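# Four arms lift cloth off standing lanterns and lay it flat

## Task

The arms are mounted in the scene frame roughly as follows (metres, with heading in degrees measured counter-clockwise from +x): arm1 at x=+0.34 y=+0.74 z=+0.72 heading -90; arm2 at x=-0.34 y=+0.74 z=+0.72 heading -90; arm3 at x=-0.34 y=-0.74 z=+0.72 heading +90; arm4 at x=+0.34 y=-0.74 z=+0.72 heading +90. The lanterns stand inside holes in a cloth. Lift the cloth clear of all of them and lay it out flat. Each lantern has to finish upright on the spot where it stands now. If the cloth's mean height falls by more than about a thumb's length in a single drop while no gripper is holding it, the task fails. At the end, open the grippers and pull the arms away. Anything that stays in place only because a robot is holding it does not count.

## Robot and tools

Robots: four identical i2rt Big YAM arms named arm1, arm2, arm3 and arm4. Each has six revolute joints, a two-finger gripper and a wrist camera. arm1 and arm2 sit on the +y side and face -y. arm3 and arm4 sit on the -y side and face +y. The hand reaches roughly 1.0 m out from the joint 1 axis. Joints run at different speeds, so the path between two postures can arc outward. Plan for that near lanterns and near the other arms.

Frames: there is one scene frame with its origin on the floor and +z pointing up. The hand point is midway between the fingertips. The hand's z axis runs along the fingers, and its y axis is the direction in which the fingers open and close. Calls never take Cartesian poses. Everything is commanded in joint space.

Joints. Every value is an absolute target, in radians, with the done-tolerance in brackets:
- joint1_rad: -2.879 to 2.879 (0.045). Turns the whole arm about its foot. Positive is counter-clockwise seen from above. At 0 the arm extends in the direction the foot faces.
- joint2_rad: 0 to 3.141 (0.14). Shoulder. At 0 the upper arm lies back and about level. Increasing it raises the arm and then brings it forward.
- joint3_rad: 0 to 3.019 (0.09). Elbow. At 0 the forearm is folded onto the upper arm. Increasing it straightens the arm.
- joint4_rad: -1.692 to 1.57 (0.055). Hand pitch. Positive tips the fingers up.
- joint5_rad: -1.57 to 1.57 (0.03). Hand yaw. Positive swings it toward the arm's right.
- joint6_rad: -2.094 to 2.094 (0.035). Hand roll. Positive is clockwise when viewed from behind the hand.
- gripper_m: 0 to 0.093 m (0.003). This is the gap between the fingertips, not an offset. Each finger pad squeezes with roughly 50 to 62 N at most, and some grippers give less.
When joints 1 and 6 are at 0 and the hand is level and pointing forward, the wrist camera rides on top of the hand and looks toward the fingertips.

execute_actions: "actions" is a list holding either a single action object or nothing. The action is keyed by robot name. Each robot takes {"joints": {...}} containing any subset of the seven keys above, all as absolute targets. Every commanded motion starts at the same moment, and they may finish at different times. A joint or robot you leave out may keep pushing toward its earlier target. An unknown key or a value outside its range rejects the whole call, and nothing moves. "cameras" optionally lists arm1_cam_wrist, arm2_cam_wrist, arm3_cam_wrist, arm4_cam_wrist, cam_high, cam_low or "all". Omitting it, passing null or passing ["all"] returns every camera. [] returns none. The "pictures" line gives the order of the images. An empty actions list just reports state and images.

wait: {"seconds": 0 to 10}. It sends no new command and returns the same as an empty action. zoom_image: {"camera": name, "region": [x0, y0, x1, y1]} in pixels of that camera's latest full image, with (0,0) at the top left and at most 504x504 pixels. finished_scene: {"scene": n} closes the scene for good and reports whether the goal was met.

Cameras: the wrist cameras are fisheye, 616x616. cam_high (wide, looking down from above) and cam_low (narrower, looking from +x at about 0.95 m height) are 504x504 and fixed in the room. Calibration matrices are provided but may be off by a couple of degrees and a few millimetres. A wrist camera's pose is computed from joint readings, so it can be off by more.

Reading results: joint_positions gives where the joints are. joint_status tells how each commanded motion ended:
- "off_target": the joint stopped short and may still be pushing.
- "contact_stop": the joint has given up its target and holds where it stopped.
- "time_out": the joint could not finish. It may keep a nearby target and keep pushing. To relieve that push, send its reported position back to it.
- "not_followed": a self- and inter-arm collision check blocked that arm's joint targets, usually explained by a "cause:" line. Any gripper target is still carried out. The blocked targets may be retried on later actions.
on_its_own lists what the robots are doing without a command in this call. Its "held at" value is a held target, not the joint's actual position. A MOTOR HOT line appears from 85 °C. At 100 °C an OVER-TEMPERATURE FAULT drops that whole arm, including its gripper, and the arm's joints then read "limit_stop_at_motor_heat". Resend the targets after it cools. Once any call reports a stop, the remaining motion calls in that reply are skipped.

Cautions: the arms do not stop on contact and can push very hard. Two robots pressing firmly together ends the run. The collision check can react late and ignores fingers, gripper housings and wrist cameras. Holding loads heats the motors even while you are thinking. Knocking a lantern over or out of the work area fails the task. Do not let the cloth fall freely. Keep it gripped while it is lowered. A very small change of target may not move a joint. Drops, slips, slams and hard pushes are all penalised. Finish with the cloth flat on the table, the lanterns upright in place, and the grippers open and withdrawn.

Each tool is called after "Request:" as name([rows], argument=value, ...), one row to a line, values as JSON.

## Session

I'll start by looking at the current state of the scene.

Request:
execute_actions(actions=[])

Scene clock: 0.00 s.
Motor temperatures (°C, as the motors report them): arm1=[23 21 20 20 22 21] | arm2=[21 20 21 23 20 22] | arm3=[22 21 20 21 22 22] | arm4=[20 22 20 21 20 22]
arm1.joint_positions: joint1_rad=+0.004 joint2_rad=+0.448 joint3_rad=+1.468 joint4_rad=-1.524 joint5_rad=-0.017 joint6_rad=-0.016 gripper_m=+0.094
arm1.joint_status: not commanded
arm1.hand: x=+0.3426 y=+0.6224 z=+1.3034 quat_wxyz=(-0.368, -0.592, -0.621, +0.360) (m; scene frame)
arm2.joint_positions: joint1_rad=-0.013 joint2_rad=+0.446 joint3_rad=+1.461 joint4_rad=-1.526 joint5_rad=+0.002 joint6_rad=+0.004 gripper_m=+0.094
arm2.joint_status: not commanded
arm2.hand: x=-0.3396 y=+0.6126 z=+1.3664 quat_wxyz=(-0.352, -0.621, -0.601, +0.360) (m; scene frame)
arm3.joint_positions: joint1_rad=+0.009 joint2_rad=+0.439 joint3_rad=+1.449 joint4_rad=-1.519 joint5_rad=-0.011 joint6_rad=+0.005 gripper_m=+0.095
arm3.joint_status: not commanded
arm3.hand: x=-0.3465 y=-0.6188 z=+1.3324 quat_wxyz=(-0.350, +0.624, -0.592, -0.370) (m; scene frame)
arm4.joint_positions: joint1_rad=+0.002 joint2_rad=+0.439 joint3_rad=+1.476 joint4_rad=-1.542 joint5_rad=+0.004 joint6_rad=+0.007 gripper_m=+0.094
arm4.joint_status: not commanded
arm4.hand: x=+0.3418 y=-0.6272 z=+1.3910 quat_wxyz=(-0.367, +0.594, -0.621, -0.357) (m; scene frame)
pictures: arm1_cam_wrist, arm2_cam_wrist, arm3_cam_wrist, arm4_cam_wrist, cam_high, cam_low
Images, in order (width x height): arm1_cam_wrist 616x616, arm2_cam_wrist 616x616, arm3_cam_wrist 616x616, arm4_cam_wrist 616x616, cam_high 504x504, cam_low 504x504.

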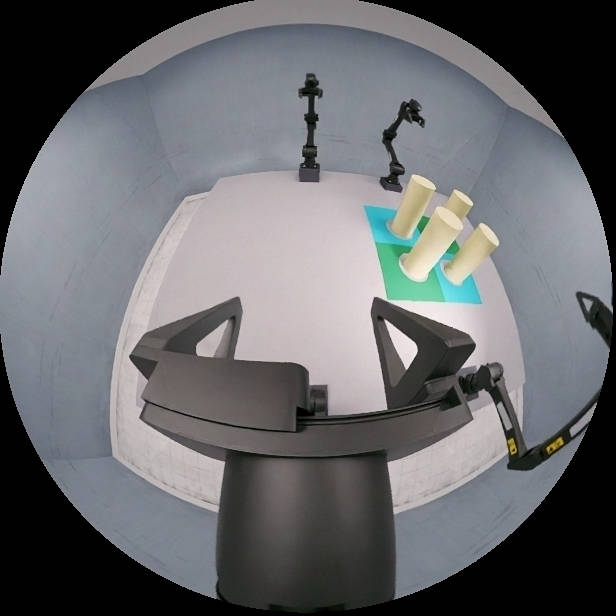

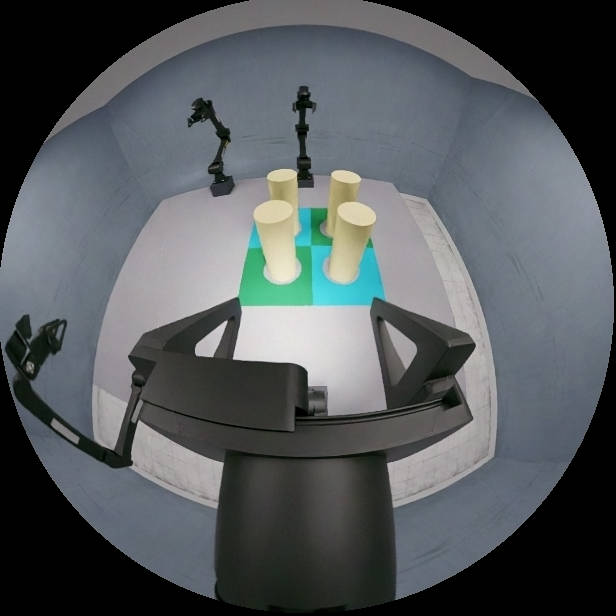

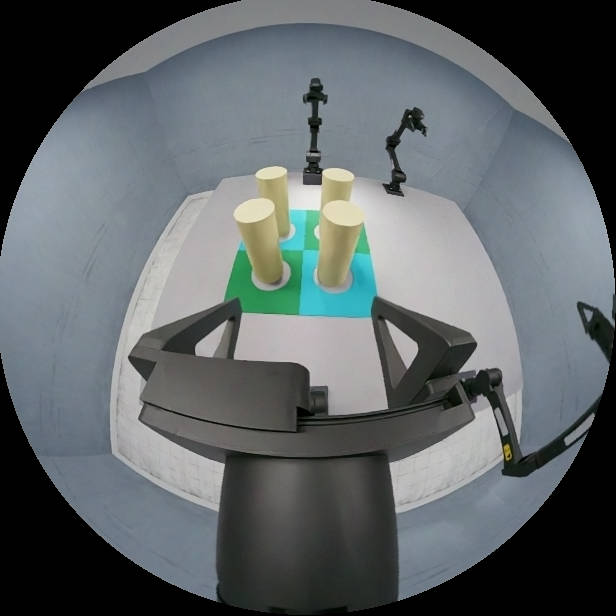

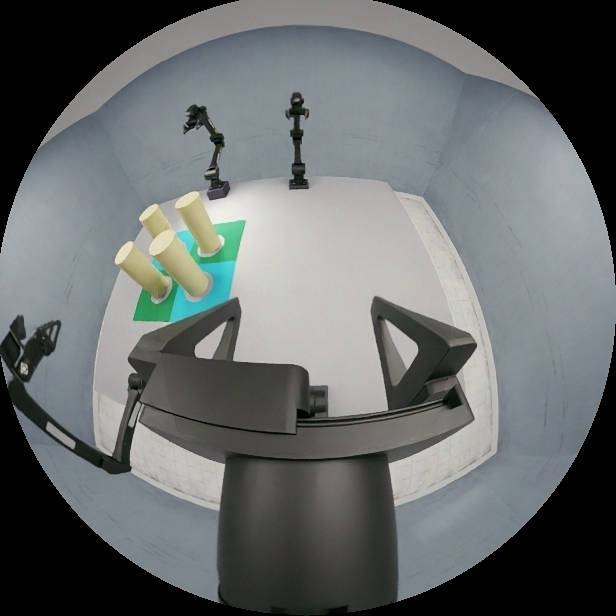

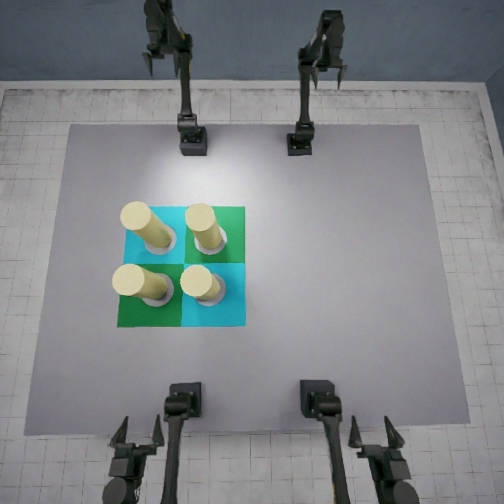

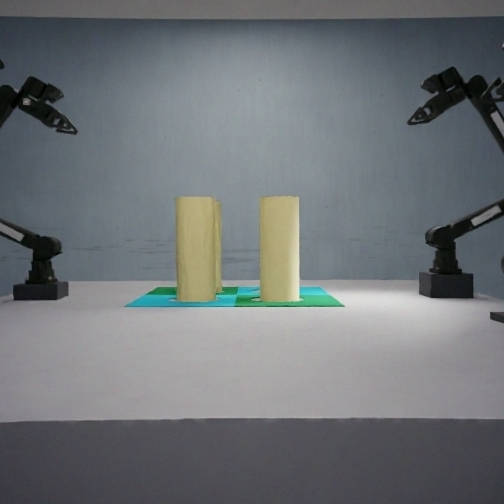

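Four tall lanterns poke through holes in a cloth of about 0.7 × 0.7 m. My plan is for each arm to take one corner, lift the cloth straight up over the lanterns, carry it to the empty +x half of the table and lay it flat. First I'll send the arms toward the corners in slightly different postures. That gets them closer and gives me data to work out the arm geometry.

Request:
execute_actions([
  {"arm1": {"joints": {"joint1_rad": -0.72, "joint2_rad": 1.6, "joint3_rad": 1.4, "joint4_rad": -1.37}}, "arm2": {"joints": {"joint1_rad": -0.64, "joint2_rad": 1.8, "joint3_rad": 1.5, "joint4_rad": -1.27}}, "arm3": {"joints": {"joint1_rad": 0.75, "joint2_rad": 1.4, "joint3_rad": 1.3, "joint4_rad": -1.47}}, "arm4": {"joints": {"joint1_rad": 0.83, "joint2_rad": 2.0, "joint3_rad": 1.9, "joint4_rad": -1.5}}},
], cameras=["cam_high", "cam_low"])

Scene clock: 58.63 s.
Motor temperatures (°C, as the motors report them): arm1=[23 21 23 20 22 21] | arm2=[21 21 24 24 20 22] | arm3=[22 21 24 21 22 22] | arm4=[20 22 23 21 20 22]
arm1.joint_positions: joint1_rad=-0.727 joint2_rad=+1.610 joint3_rad=+1.388 joint4_rad=-1.374 joint5_rad=-0.018 joint6_rad=-0.016 gripper_m=+0.094
arm1.joint_status: all done
arm1.hand: x=+0.0302 y=+0.3839 z=+0.9221 quat_wxyz=(-0.008, -0.906, -0.424, -0.010) (m; scene frame)
arm2.joint_positions: joint1_rad=-0.644 joint2_rad=+1.807 joint3_rad=+1.483 joint4_rad=-1.279 joint5_rad=+0.001 joint6_rad=+0.004 gripper_m=+0.094
arm2.joint_status: all done
arm2.hand: x=-0.6597 y=+0.3200 z=+0.9211 quat_wxyz=(+0.009, -0.898, -0.439, -0.016) (m; scene frame)
arm3.joint_positions: joint1_rad=+0.756 joint2_rad=+1.405 joint3_rad=+1.293 joint4_rad=-1.480 joint5_rad=-0.010 joint6_rad=+0.005 gripper_m=+0.095
arm3.joint_status: all done
arm3.hand: x=-0.6234 y=-0.4618 z=+1.0020 quat_wxyz=(+0.003, +0.925, -0.381, +0.010) (m; scene frame)
arm4.joint_positions: joint1_rad=+0.835 joint2_rad=+2.002 joint3_rad=+1.878 joint4_rad=-1.493 joint5_rad=+0.005 joint6_rad=+0.007 gripper_m=+0.094
arm4.joint_status: all done
arm4.hand: x=-0.1009 y=-0.3157 z=+0.9852 quat_wxyz=(+0.003, +0.925, -0.379, +0.020) (m; scene frame)
pictures: cam_high, cam_low
Images, in order (width x height): cam_high 504x504, cam_low 504x504.

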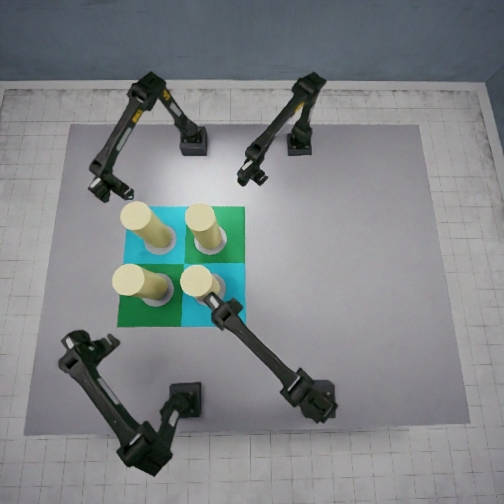

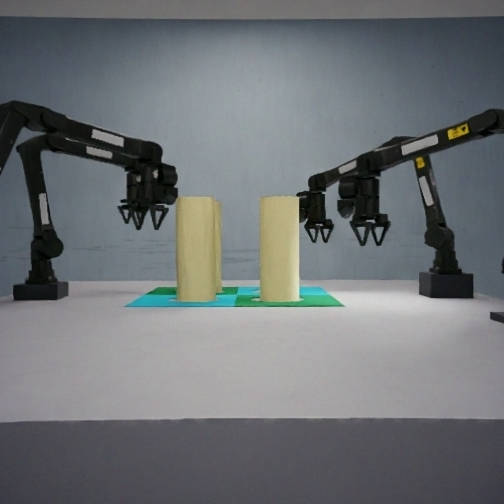

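Request:
zoom_image(camera="cam_low", region=[252, 150, 504, 330])

Request:
zoom_image(camera="cam_low", region=[0, 150, 252, 330])

Region (252, 150, 504, 330) of cam_low's 504x504 image, scaled by 2.000, with more detail than that image has; it fills the top 360 rows of this view, and the rest is white.

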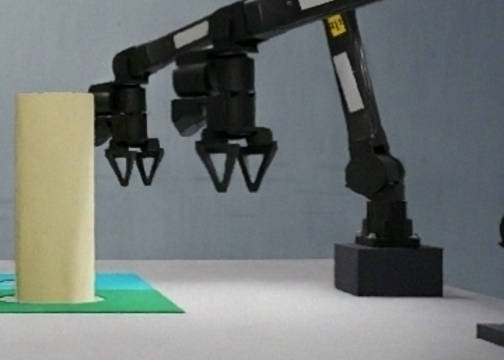

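Region (0, 150, 252, 330) of cam_low's 504x504 image, scaled by 2.000, with more detail than that image has; it fills the top 360 rows of this view, and the rest is white.

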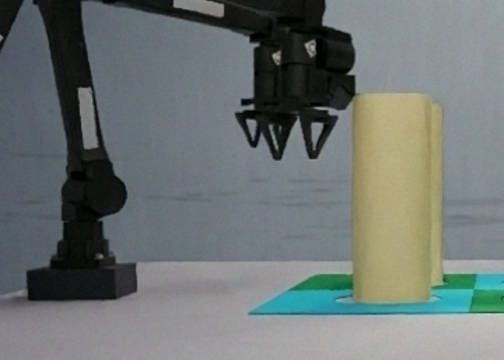

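Request:
execute_actions(actions=[], cameras=["arm1_cam_wrist", "arm2_cam_wrist", "arm3_cam_wrist", "arm4_cam_wrist"])

Scene clock: 132.00 s.
Motor temperatures (°C, as the motors report them): arm1=[23 24 26 20 22 21] | arm2=[21 23 26 24 20 22] | arm3=[22 22 27 21 22 22] | arm4=[20 27 27 21 20 22]
arm1.joint_positions: joint1_rad=-0.727 joint2_rad=+1.610 joint3_rad=+1.388 joint4_rad=-1.374 joint5_rad=-0.018 joint6_rad=-0.016 gripper_m=+0.094
arm1.joint_status: all done
arm1.hand: x=+0.0302 y=+0.3839 z=+0.9221 quat_wxyz=(-0.008, -0.906, -0.424, -0.010) (m; scene frame)
arm2.joint_positions: joint1_rad=-0.644 joint2_rad=+1.807 joint3_rad=+1.483 joint4_rad=-1.279 joint5_rad=+0.001 joint6_rad=+0.004 gripper_m=+0.094
arm2.joint_status: all done
arm2.hand: x=-0.6597 y=+0.3200 z=+0.9211 quat_wxyz=(+0.009, -0.898, -0.439, -0.016) (m; scene frame)
arm3.joint_positions: joint1_rad=+0.756 joint2_rad=+1.405 joint3_rad=+1.293 joint4_rad=-1.480 joint5_rad=-0.010 joint6_rad=+0.005 gripper_m=+0.095
arm3.joint_status: all done
arm3.hand: x=-0.6234 y=-0.4618 z=+1.0020 quat_wxyz=(+0.003, +0.925, -0.381, +0.010) (m; scene frame)
arm4.joint_positions: joint1_rad=+0.835 joint2_rad=+2.002 joint3_rad=+1.878 joint4_rad=-1.493 joint5_rad=+0.005 joint6_rad=+0.007 gripper_m=+0.094
arm4.joint_status: all done
arm4.hand: x=-0.1009 y=-0.3157 z=+0.9852 quat_wxyz=(+0.003, +0.925, -0.379, +0.020) (m; scene frame)
pictures: arm1_cam_wrist, arm2_cam_wrist, arm3_cam_wrist, arm4_cam_wrist
camera_calibration (this result's frames):
arm1_cam_wrist: T_world_to_cam=[[-0.767315, 0.640569, -0.0299678, -0.19253], [0.504645, 0.632011, 0.588129, -0.796916], [0.395677, 0.436157, -0.808212, 0.696408], [0, 0, 0, 1]] pos_world=[-0.0211241, 0.323245, 1.02576]
arm2_cam_wrist: T_world_to_cam=[[-0.785282, 0.619131, -0.00300322, -0.706409], [0.484841, 0.617955, 0.618919, -0.443521], [0.385048, 0.48457, -0.785449, 0.944202], [0, 0, 0, 1]] pos_world=[-0.703256, 0.253904, 1.014]
arm3_cam_wrist: T_world_to_cam=[[0.70248, 0.711699, -0.00246531, 0.770373], [0.571837, -0.56236, 0.597288, -0.493449], [0.423703, -0.420993, -0.802023, 0.998391], [0, 0, 0, 1]] pos_world=[-0.682021, -0.405455, 1.09736]
arm4_cam_wrist: T_world_to_cam=[[0.696954, 0.717059, 0.00904533, 0.286306], [0.557647, -0.549855, 0.621844, -0.727438], [0.450872, -0.428352, -0.783089, 0.802321], [0, 0, 0, 1]] pos_world=[-0.155633, -0.261609, 1.07805]
Images, in order (width x height): arm1_cam_wrist 616x616, arm2_cam_wrist 616x616, arm3_cam_wrist 616x616, arm4_cam_wrist 616x616.

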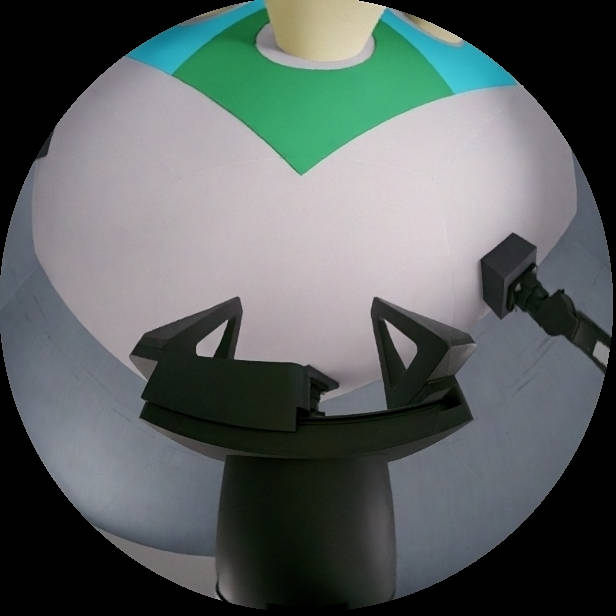

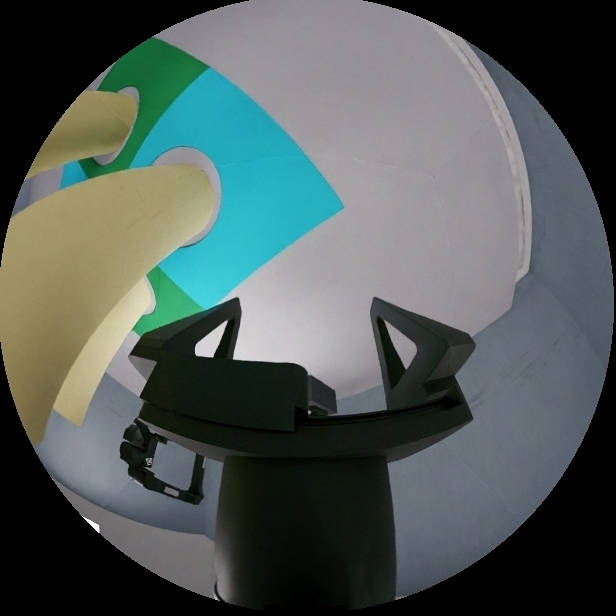

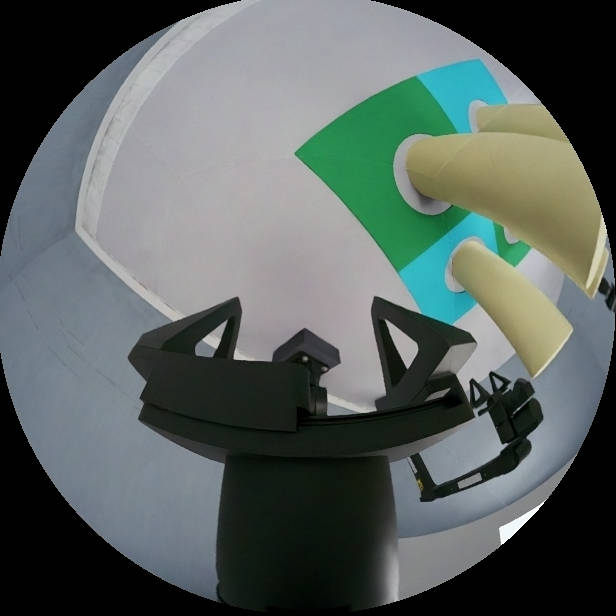

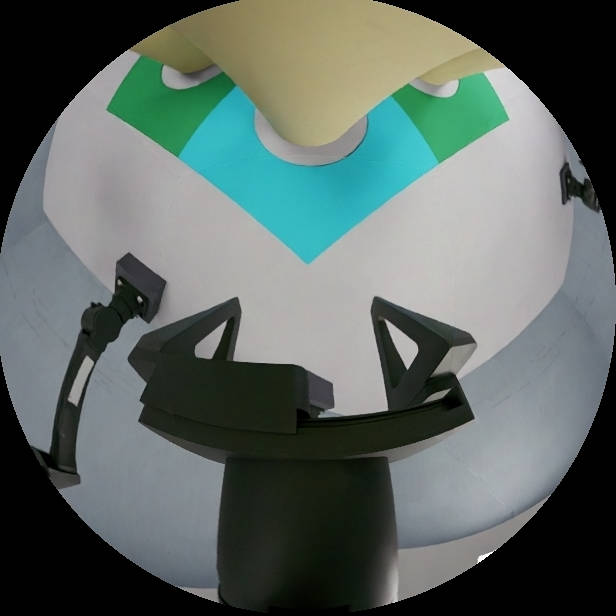

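I now have a rough model of the arm geometry, and the wrist cameras give the positions of the cloth corners. Next I'll move each hand to a hover point about 5 cm above its corner. Arms 1 and 4 face the lanterns, so I'm ordering their joint moves to keep the fingertips from swinging into them.

Request:
execute_actions([
  {"arm1": {"joints": {"joint1_rad": -0.707, "joint3_rad": 1.793, "joint4_rad": -1.211, "joint6_rad": -1.57, "gripper_m": 0.06}}, "arm2": {"joints": {"joint1_rad": -0.608, "joint2_rad": 2.05, "joint3_rad": 1.479, "joint4_rad": -0.98, "gripper_m": 0.06}}, "arm3": {"joints": {"joint1_rad": 0.657, "joint2_rad": 1.93, "joint3_rad": 1.37, "joint4_rad": -0.99, "gripper_m": 0.06}}, "arm4": {"joints": {"joint1_rad": 0.81, "joint3_rad": 1.536, "joint6_rad": 1.57, "gripper_m": 0.06}}},
], cameras=["cam_high"])

Scene clock: 254.17 s.
Motor temperatures (°C, as the motors report them): arm1=[23 25 29 20 22 21] | arm2=[21 25 28 24 20 22] | arm3=[22 23 29 21 22 22] | arm4=[20 29 29 21 20 22]
arm1.joint_positions: joint1_rad=-0.712 joint2_rad=+1.594 joint3_rad=+1.750 joint4_rad=-1.218 joint5_rad=-0.018 joint6_rad=-1.555 gripper_m=+0.060
arm1.joint_status: all done
arm1.hand: x=-0.0436 y=+0.2864 z=+1.0992 quat_wxyz=(+0.076, -0.336, -0.906, +0.247) (m; scene frame)
arm2.joint_positions: joint1_rad=-0.609 joint2_rad=+2.063 joint3_rad=+1.473 joint4_rad=-0.995 joint5_rad=+0.001 joint6_rad=+0.004 gripper_m=+0.060
arm2.joint_status: all done
arm2.hand: x=-0.6704 y=+0.2739 z=+0.7792 quat_wxyz=(+0.005, -0.891, -0.454, -0.008) (m; scene frame)
arm3.joint_positions: joint1_rad=+0.651 joint2_rad=+1.959 joint3_rad=+1.341 joint4_rad=-1.005 joint5_rad=-0.010 joint6_rad=+0.005 gripper_m=+0.060
arm3.joint_status: all done
arm3.hand: x=-0.6705 y=-0.3343 z=+0.7644 quat_wxyz=(+0.010, +0.903, -0.429, +0.023) (m; scene frame)
arm4.joint_positions: joint1_rad=+0.822 joint2_rad=+1.999 joint3_rad=+1.531 joint4_rad=-1.495 joint5_rad=+0.005 joint6_rad=+1.556 gripper_m=+0.060
arm4.joint_status: all done
arm4.hand: x=-0.0094 y=-0.3952 z=+0.8781 quat_wxyz=(-0.076, +0.383, -0.904, +0.176) (m; scene frame)
pictures: cam_high
Images, in order (width x height): cam_high 504x504.

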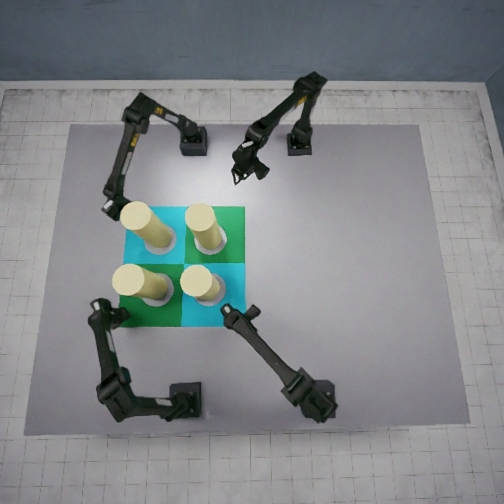

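Request:
execute_actions([
  {"arm1": {"joints": {"joint2_rad": 2.13, "joint4_rad": -1.2}}, "arm4": {"joints": {"joint2_rad": 2.11, "joint4_rad": -0.969}}},
], cameras=["arm1_cam_wrist", "arm2_cam_wrist", "arm3_cam_wrist", "arm4_cam_wrist", "cam_low"])

Scene clock: 271.67 s.
Motor temperatures (°C, as the motors report them): arm1=[23 25 31 20 22 21] | arm2=[21 26 27 24 20 22] | arm3=[22 25 29 21 22 22] | arm4=[20 29 28 21 20 22]
arm1.joint_positions: joint1_rad=-0.712 joint2_rad=+2.140 joint3_rad=+1.768 joint4_rad=-1.206 joint5_rad=-0.018 joint6_rad=-1.556 gripper_m=+0.060
arm1.joint_status: all done
arm1.hand: x=-0.0719 y=+0.2502 z=+0.7764 quat_wxyz=(-0.010, -0.349, -0.937, +0.007) (m; scene frame)
arm2.joint_positions: joint1_rad=-0.609 joint2_rad=+2.063 joint3_rad=+1.473 joint4_rad=-0.995 joint5_rad=+0.001 joint6_rad=+0.004 gripper_m=+0.060
arm2.joint_status: not commanded
arm2.hand: x=-0.6704 y=+0.2739 z=+0.7792 quat_wxyz=(+0.005, -0.891, -0.454, -0.008) (m; scene frame)
arm3.joint_positions: joint1_rad=+0.651 joint2_rad=+1.959 joint3_rad=+1.341 joint4_rad=-1.005 joint5_rad=-0.010 joint6_rad=+0.005 gripper_m=+0.060
arm3.joint_status: not commanded
arm3.hand: x=-0.6705 y=-0.3343 z=+0.7644 quat_wxyz=(+0.010, +0.903, -0.429, +0.023) (m; scene frame)
arm4.joint_positions: joint1_rad=+0.822 joint2_rad=+2.114 joint3_rad=+1.531 joint4_rad=-0.978 joint5_rad=+0.005 joint6_rad=+1.557 gripper_m=+0.060
arm4.joint_status: all done
arm4.hand: x=-0.0871 y=-0.3174 z=+0.7953 quat_wxyz=(+0.000, +0.390, -0.921, -0.010) (m; scene frame)
pictures: arm1_cam_wrist, arm2_cam_wrist, arm3_cam_wrist, arm4_cam_wrist, cam_low
camera_calibration (this result's frames):
arm1_cam_wrist: T_world_to_cam=[[-0.652967, -0.757386, -0.000406958, 0.145429], [-0.627318, 0.540531, 0.560623, -0.612283], [-0.424388, 0.366324, -0.828071, 0.651239], [0, 0, 0, 1]] pos_world=[-0.0127576, 0.202539, 0.882591]
arm2_cam_wrist: T_world_to_cam=[[-0.806344, 0.591437, -0.00331587, -0.69294], [0.46954, 0.643543, 0.60447, -0.328037], [0.35964, 0.485854, -0.796621, 0.85063], [0, 0, 0, 1]] pos_world=[-0.710642, 0.207654, 0.873621]
arm3_cam_wrist: T_world_to_cam=[[0.773663, 0.633591, -0.00287672, 0.734046], [0.497768, -0.604991, 0.62146, -0.335245], [0.392011, -0.482232, -0.783441, 0.825491], [0, 0, 0, 1]] pos_world=[-0.724631, -0.269827, 0.857177]
arm4_cam_wrist: T_world_to_cam=[[0.722608, -0.691056, -0.0167311, -0.144578], [-0.553886, -0.593317, 0.584111, -0.698597], [-0.41358, -0.412816, -0.811501, 0.59892], [0, 0, 0, 1]] pos_world=[-0.0347691, -0.267157, 0.891664]
Images, in order (width x height): arm1_cam_wrist 616x616, arm2_cam_wrist 616x616, arm3_cam_wrist 616x616, arm4_cam_wrist 616x616, cam_low 504x504.

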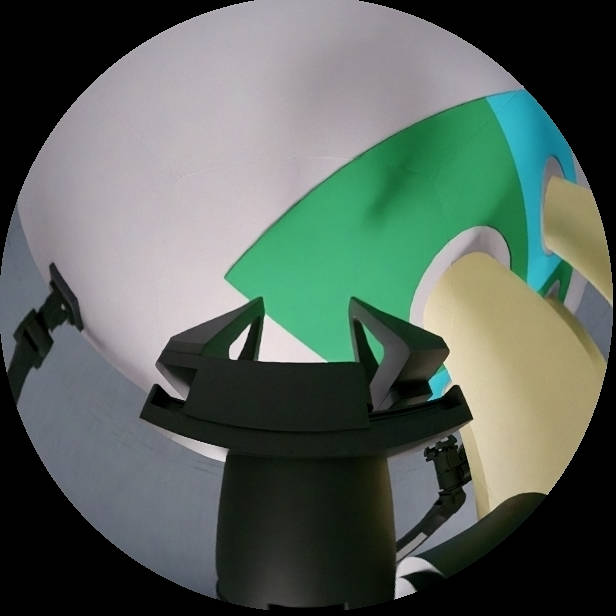

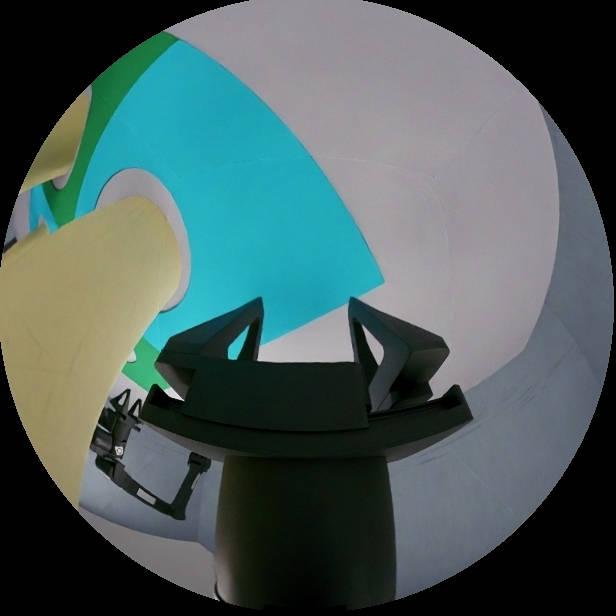

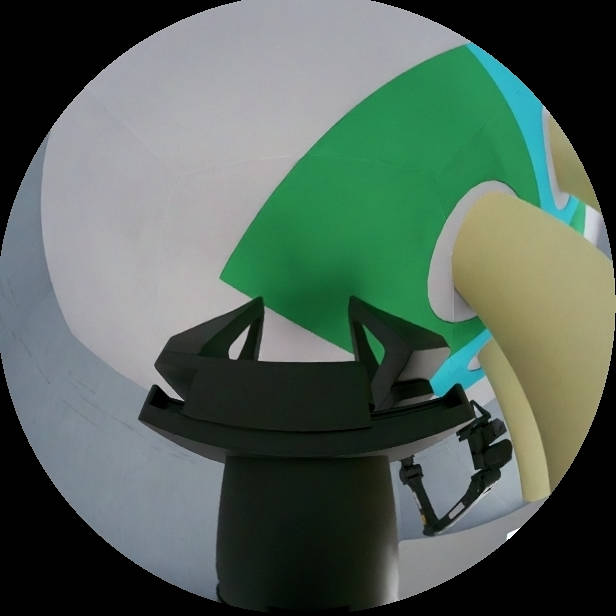

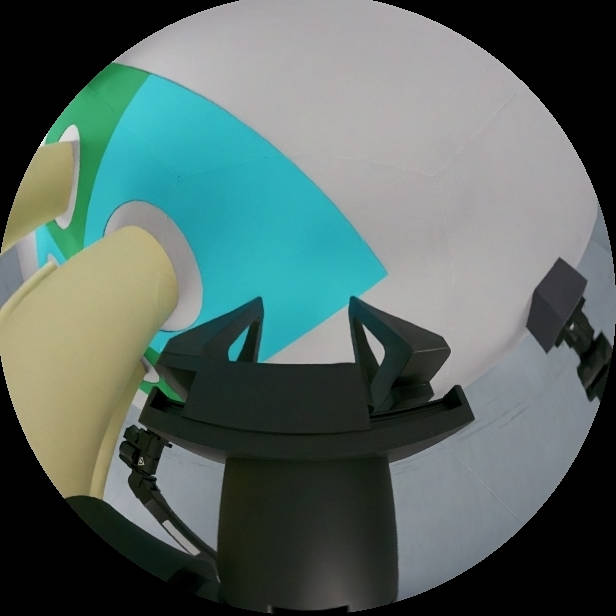

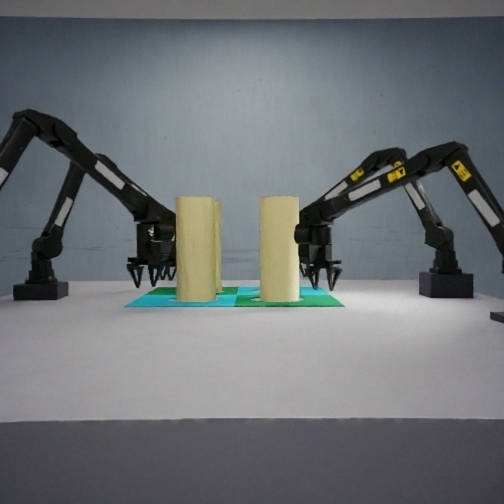

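Request:
zoom_image(camera="cam_low", region=[100, 220, 360, 320])

Region (100, 220, 360, 320) of cam_low's 504x504 image, scaled by 1.938, with more detail than that image has; it fills the top 194 rows of this view, and the rest is white.

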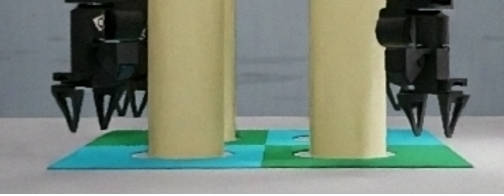

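The four hands are above their corners. Now I'll lower them until the fingertips press on the cloth.

Request:
execute_actions([
  {"arm1": {"joints": {"joint2_rad": 2.193, "joint3_rad": 1.728, "joint4_rad": -1.072}}, "arm2": {"joints": {"joint2_rad": 2.146, "joint3_rad": 1.44, "joint4_rad": -0.845}}, "arm3": {"joints": {"joint2_rad": 2.008, "joint3_rad": 1.335, "joint4_rad": -0.877}}, "arm4": {"joints": {"joint2_rad": 2.228, "joint3_rad": 1.493, "joint4_rad": -0.8075}}},
], cameras=["cam_low", "arm2_cam_wrist"])

Scene clock: 308.33 s.
Motor temperatures (°C, as the motors report them): arm1=[23 28 30 20 22 21] | arm2=[21 26 27 24 20 22] | arm3=[22 27 30 21 22 22] | arm4=[20 30 28 21 20 22]
arm1.joint_positions: joint1_rad=-0.712 joint2_rad=+2.186 joint3_rad=+1.729 joint4_rad=-1.082 joint5_rad=-0.018 joint6_rad=-1.556 gripper_m=+0.060
arm1.joint_status: all done
arm1.hand: x=-0.0781 y=+0.2426 z=+0.7345 quat_wxyz=(-0.003, -0.348, -0.937, +0.025) (m; scene frame)
arm2.joint_positions: joint1_rad=-0.609 joint2_rad=+2.135 joint3_rad=+1.449 joint4_rad=-0.858 joint5_rad=+0.001 joint6_rad=+0.004 gripper_m=+0.060
arm2.joint_status: all done
arm2.hand: x=-0.6760 y=+0.2661 z=+0.7322 quat_wxyz=(-0.005, -0.891, -0.454, +0.011) (m; scene frame)
arm3.joint_positions: joint1_rad=+0.651 joint2_rad=+2.002 joint3_rad=+1.336 joint4_rad=-0.894 joint5_rad=-0.010 joint6_rad=+0.005 gripper_m=+0.060
arm3.joint_status: all done
arm3.hand: x=-0.6819 y=-0.3200 z=+0.7401 quat_wxyz=(-0.003, +0.903, -0.429, -0.005) (m; scene frame)
arm4.joint_positions: joint1_rad=+0.822 joint2_rad=+2.195 joint3_rad=+1.504 joint4_rad=-0.814 joint5_rad=+0.005 joint6_rad=+1.558 gripper_m=+0.060
arm4.joint_status: all done
arm4.hand: x=-0.0958 y=-0.3087 z=+0.7412 quat_wxyz=(+0.010, +0.389, -0.920, -0.036) (m; scene frame)
pictures: arm2_cam_wrist, cam_low
camera_calibration (this result's frames):
arm2_cam_wrist: T_world_to_cam=[[-0.80646, 0.591276, -0.00373923, -0.692781], [0.483887, 0.663596, 0.57052, -0.262795], [0.339816, 0.458293, -0.821275, 0.830937], [0, 0, 0, 1]] pos_world=[-0.713903, 0.203203, 0.829767]
Images, in order (width x height): arm2_cam_wrist 616x616, cam_low 504x504.

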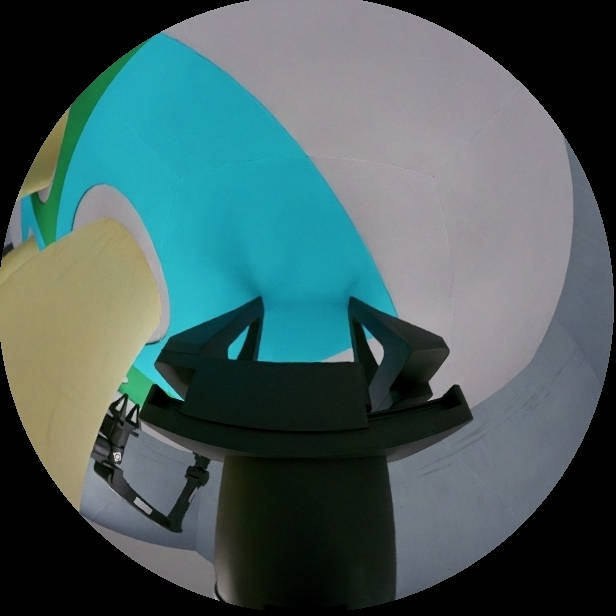

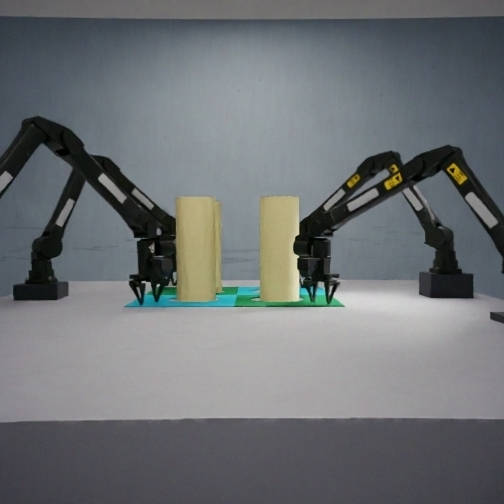

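All four hands stopped at z ≈ 0.735, and arm2's camera shows the cloth dented under the fingertips, so they're touching it. Closing the grippers to pinch.

Request:
execute_actions([
  {"arm1": {"joints": {"gripper_m": 0.0}}, "arm2": {"joints": {"gripper_m": 0.0}}, "arm3": {"joints": {"gripper_m": 0.0}}, "arm4": {"joints": {"gripper_m": 0.0}}},
], cameras=["arm1_cam_wrist", "arm2_cam_wrist", "arm3_cam_wrist", "arm4_cam_wrist"])

Scene clock: 312.10 s.
Motor temperatures (°C, as the motors report them): arm1=[23 28 30 20 22 21] | arm2=[21 26 27 24 20 22] | arm3=[22 26 30 21 22 22] | arm4=[20 29 28 21 20 22]
arm1.joint_positions: joint1_rad=-0.712 joint2_rad=+2.186 joint3_rad=+1.729 joint4_rad=-1.082 joint5_rad=-0.018 joint6_rad=-1.556 gripper_m=+0.001
arm1.joint_status: all done
arm1.hand: x=-0.0781 y=+0.2426 z=+0.7345 quat_wxyz=(-0.003, -0.348, -0.937, +0.025) (m; scene frame)
arm2.joint_positions: joint1_rad=-0.609 joint2_rad=+2.135 joint3_rad=+1.449 joint4_rad=-0.858 joint5_rad=+0.001 joint6_rad=+0.004 gripper_m=+0.000
arm2.joint_status: all done
arm2.hand: x=-0.6760 y=+0.2661 z=+0.7322 quat_wxyz=(-0.005, -0.891, -0.454, +0.011) (m; scene frame)
arm3.joint_positions: joint1_rad=+0.651 joint2_rad=+2.002 joint3_rad=+1.336 joint4_rad=-0.894 joint5_rad=-0.010 joint6_rad=+0.005 gripper_m=+0.001
arm3.joint_status: all done
arm3.hand: x=-0.6819 y=-0.3200 z=+0.7401 quat_wxyz=(-0.003, +0.903, -0.429, -0.005) (m; scene frame)
arm4.joint_positions: joint1_rad=+0.822 joint2_rad=+2.196 joint3_rad=+1.503 joint4_rad=-0.814 joint5_rad=+0.005 joint6_rad=+1.558 gripper_m=+0.001
arm4.joint_status: all done
arm4.hand: x=-0.0951 y=-0.3094 z=+0.7400 quat_wxyz=(+0.010, +0.389, -0.920, -0.034) (m; scene frame)
pictures: arm1_cam_wrist, arm2_cam_wrist, arm3_cam_wrist, arm4_cam_wrist
camera_calibration (this result's frames):
arm1_cam_wrist: T_world_to_cam=[[-0.652342, -0.756946, 0.0384985, 0.106966], [-0.613422, 0.557121, 0.559758, -0.590844], [-0.445155, 0.341538, -0.827762, 0.620938], [0, 0, 0, 1]] pos_world=[-0.0162452, 0.198066, 0.8406]
arm2_cam_wrist: T_world_to_cam=[[-0.80646, 0.591276, -0.00373923, -0.692781], [0.483887, 0.663596, 0.57052, -0.262795], [0.339816, 0.458293, -0.821275, 0.830937], [0, 0, 0, 1]] pos_world=[-0.713903, 0.203203, 0.829767]
arm3_cam_wrist: T_world_to_cam=[[0.7731, 0.634277, -0.00300554, 0.733684], [0.522196, -0.633784, 0.570639, -0.260724], [0.360038, -0.44273, -0.821196, 0.83661], [0, 0, 0, 1]] pos_world=[-0.732273, -0.260209, 0.838005]
arm4_cam_wrist: T_world_to_cam=[[0.720552, -0.68985, -0.0700842, -0.094527], [-0.531994, -0.61482, 0.582219, -0.669113], [-0.444733, -0.382235, -0.810006, 0.559523], [0, 0, 0, 1]] pos_world=[-0.0390143, -0.262725, 0.836162]
Images, in order (width x height): arm1_cam_wrist 616x616, arm2_cam_wrist 616x616, arm3_cam_wrist 616x616, arm4_cam_wrist 616x616.

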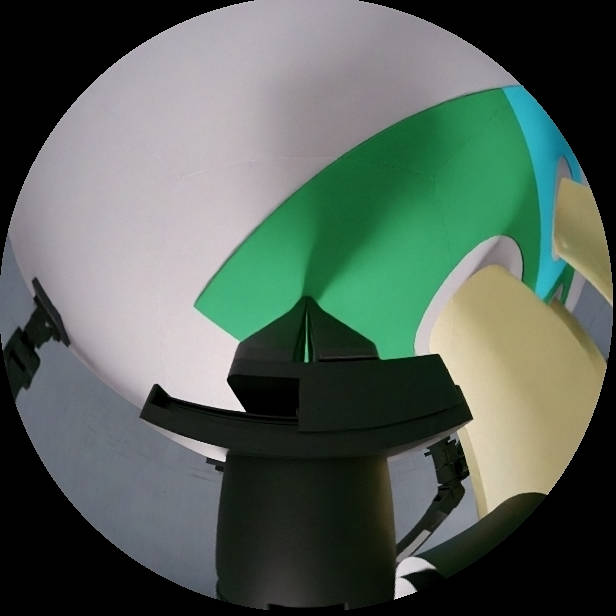

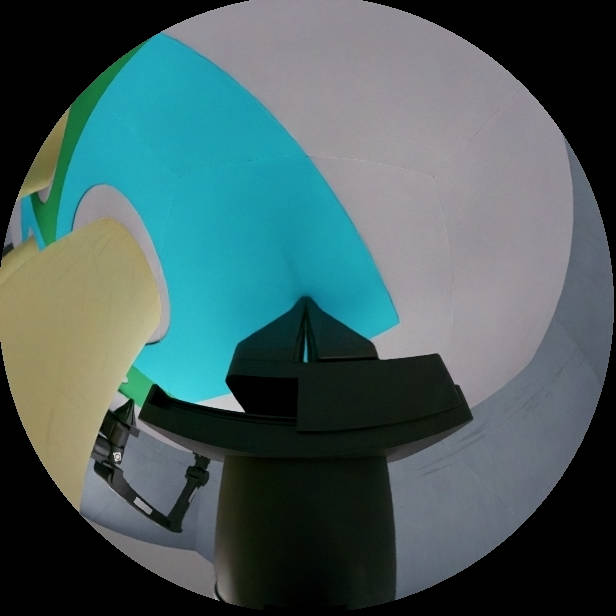

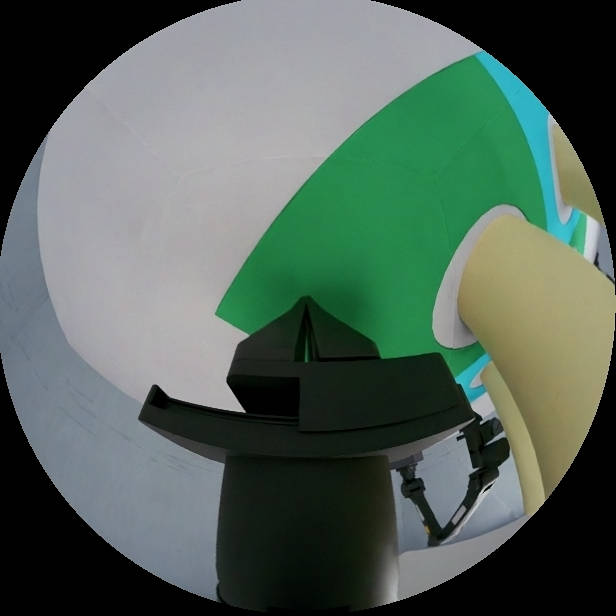

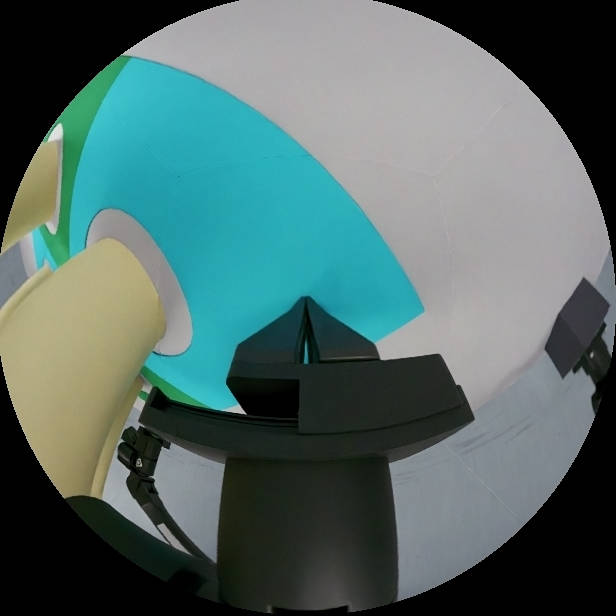

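Request:
zoom_image(camera="arm1_cam_wrist", region=[180, 220, 440, 420])

Region (180, 220, 440, 420) of arm1_cam_wrist's 616x616 image, scaled by 1.938, with more detail than that image has; it fills the top 388 rows of this view, and the rest is white.

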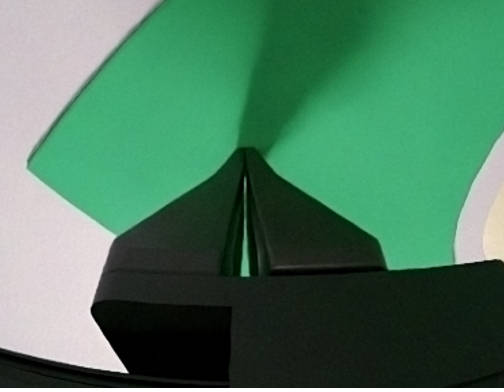

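Request:
execute_actions([
  {"arm1": {"joints": {"joint2_rad": 2.13, "joint3_rad": 1.793, "joint4_rad": -1.2}}, "arm2": {"joints": {"joint2_rad": 2.05, "joint3_rad": 1.479, "joint4_rad": -0.98}}, "arm3": {"joints": {"joint2_rad": 1.93, "joint3_rad": 1.37, "joint4_rad": -0.99}}, "arm4": {"joints": {"joint2_rad": 2.11, "joint3_rad": 1.536, "joint4_rad": -0.969}}},
], cameras=["cam_low", "cam_high", "arm2_cam_wrist"])

Scene clock: 318.80 s.
Motor temperatures (°C, as the motors report them): arm1=[23 28 29 20 22 21] | arm2=[21 26 27 24 20 22] | arm3=[22 26 29 21 22 22] | arm4=[20 29 27 21 20 22]
arm1.joint_positions: joint1_rad=-0.712 joint2_rad=+2.149 joint3_rad=+1.743 joint4_rad=-1.191 joint5_rad=-0.018 joint6_rad=-1.556 gripper_m=+0.001
arm1.joint_status: all done
arm1.hand: x=-0.0675 y=+0.2554 z=+0.7619 quat_wxyz=(-0.013, -0.348, -0.937, -0.002) (m; scene frame)
arm2.joint_positions: joint1_rad=-0.609 joint2_rad=+2.049 joint3_rad=+1.449 joint4_rad=-0.967 joint5_rad=+0.001 joint6_rad=+0.004 gripper_m=+0.000
arm2.joint_status: all done
arm2.hand: x=-0.6695 y=+0.2752 z=+0.7795 quat_wxyz=(+0.001, -0.891, -0.455, +0.001) (m; scene frame)
arm3.joint_positions: joint1_rad=+0.651 joint2_rad=+1.953 joint3_rad=+1.336 joint4_rad=-0.975 joint5_rad=-0.010 joint6_rad=+0.005 gripper_m=+0.001
arm3.joint_status: all done
arm3.hand: x=-0.6742 y=-0.3299 z=+0.7656 quat_wxyz=(+0.004, +0.903, -0.429, +0.009) (m; scene frame)
arm4.joint_positions: joint1_rad=+0.822 joint2_rad=+2.092 joint3_rad=+1.507 joint4_rad=-0.961 joint5_rad=+0.005 joint6_rad=+1.558 gripper_m=+0.001
arm4.joint_status: all done
arm4.hand: x=-0.0847 y=-0.3200 z=+0.7997 quat_wxyz=(+0.002, +0.390, -0.921, -0.016) (m; scene frame)
pictures: arm2_cam_wrist, cam_high, cam_low
camera_calibration (this result's frames):
arm2_cam_wrist: T_world_to_cam=[[-0.806395, 0.591367, -0.00350548, -0.692822], [0.476034, 0.652619, 0.589475, -0.315911], [0.350884, 0.473681, -0.807779, 0.856013], [0, 0, 0, 1]] pos_world=[-0.708665, 0.210405, 0.875262]
Images, in order (width x height): arm2_cam_wrist 616x616, cam_high 504x504, cam_low 504x504.

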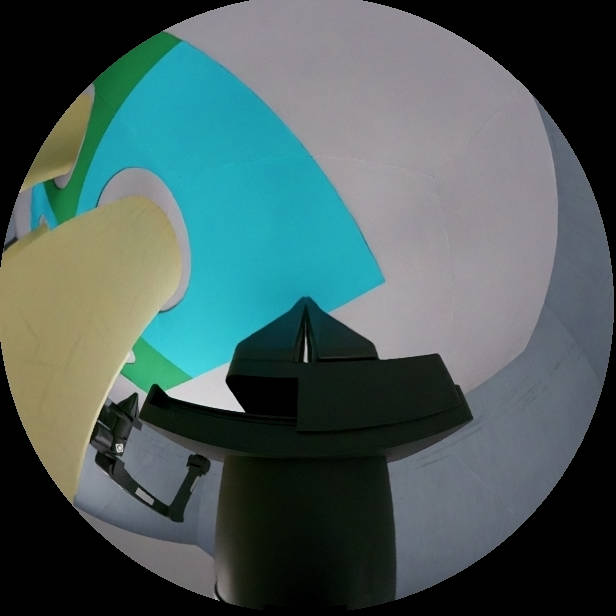

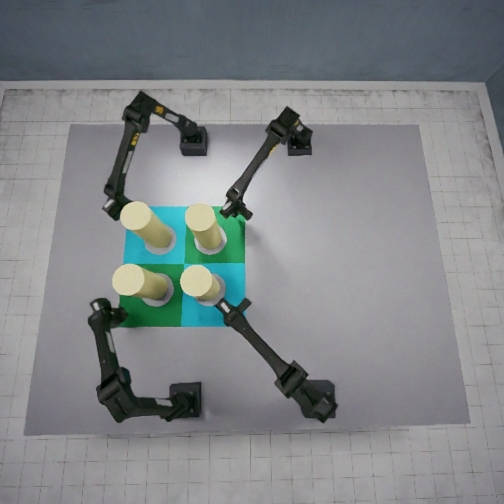

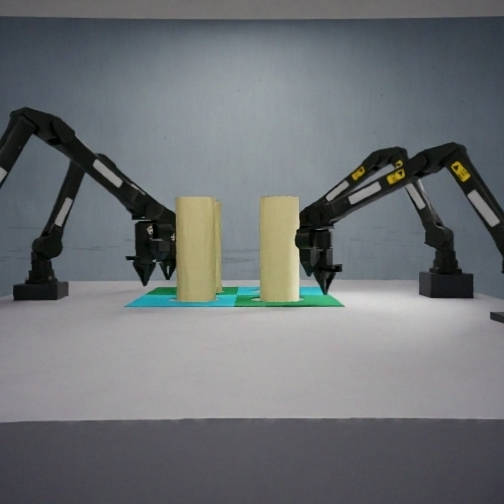

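Request:
zoom_image(camera="cam_high", region=[100, 180, 280, 340])

Region (100, 180, 280, 340) of cam_high's 504x504 image, scaled by 2.800, with more detail than that image has.

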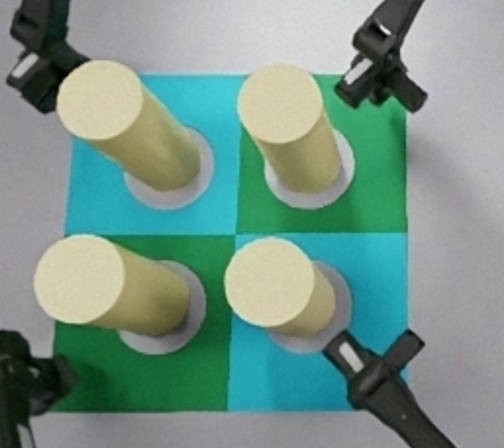

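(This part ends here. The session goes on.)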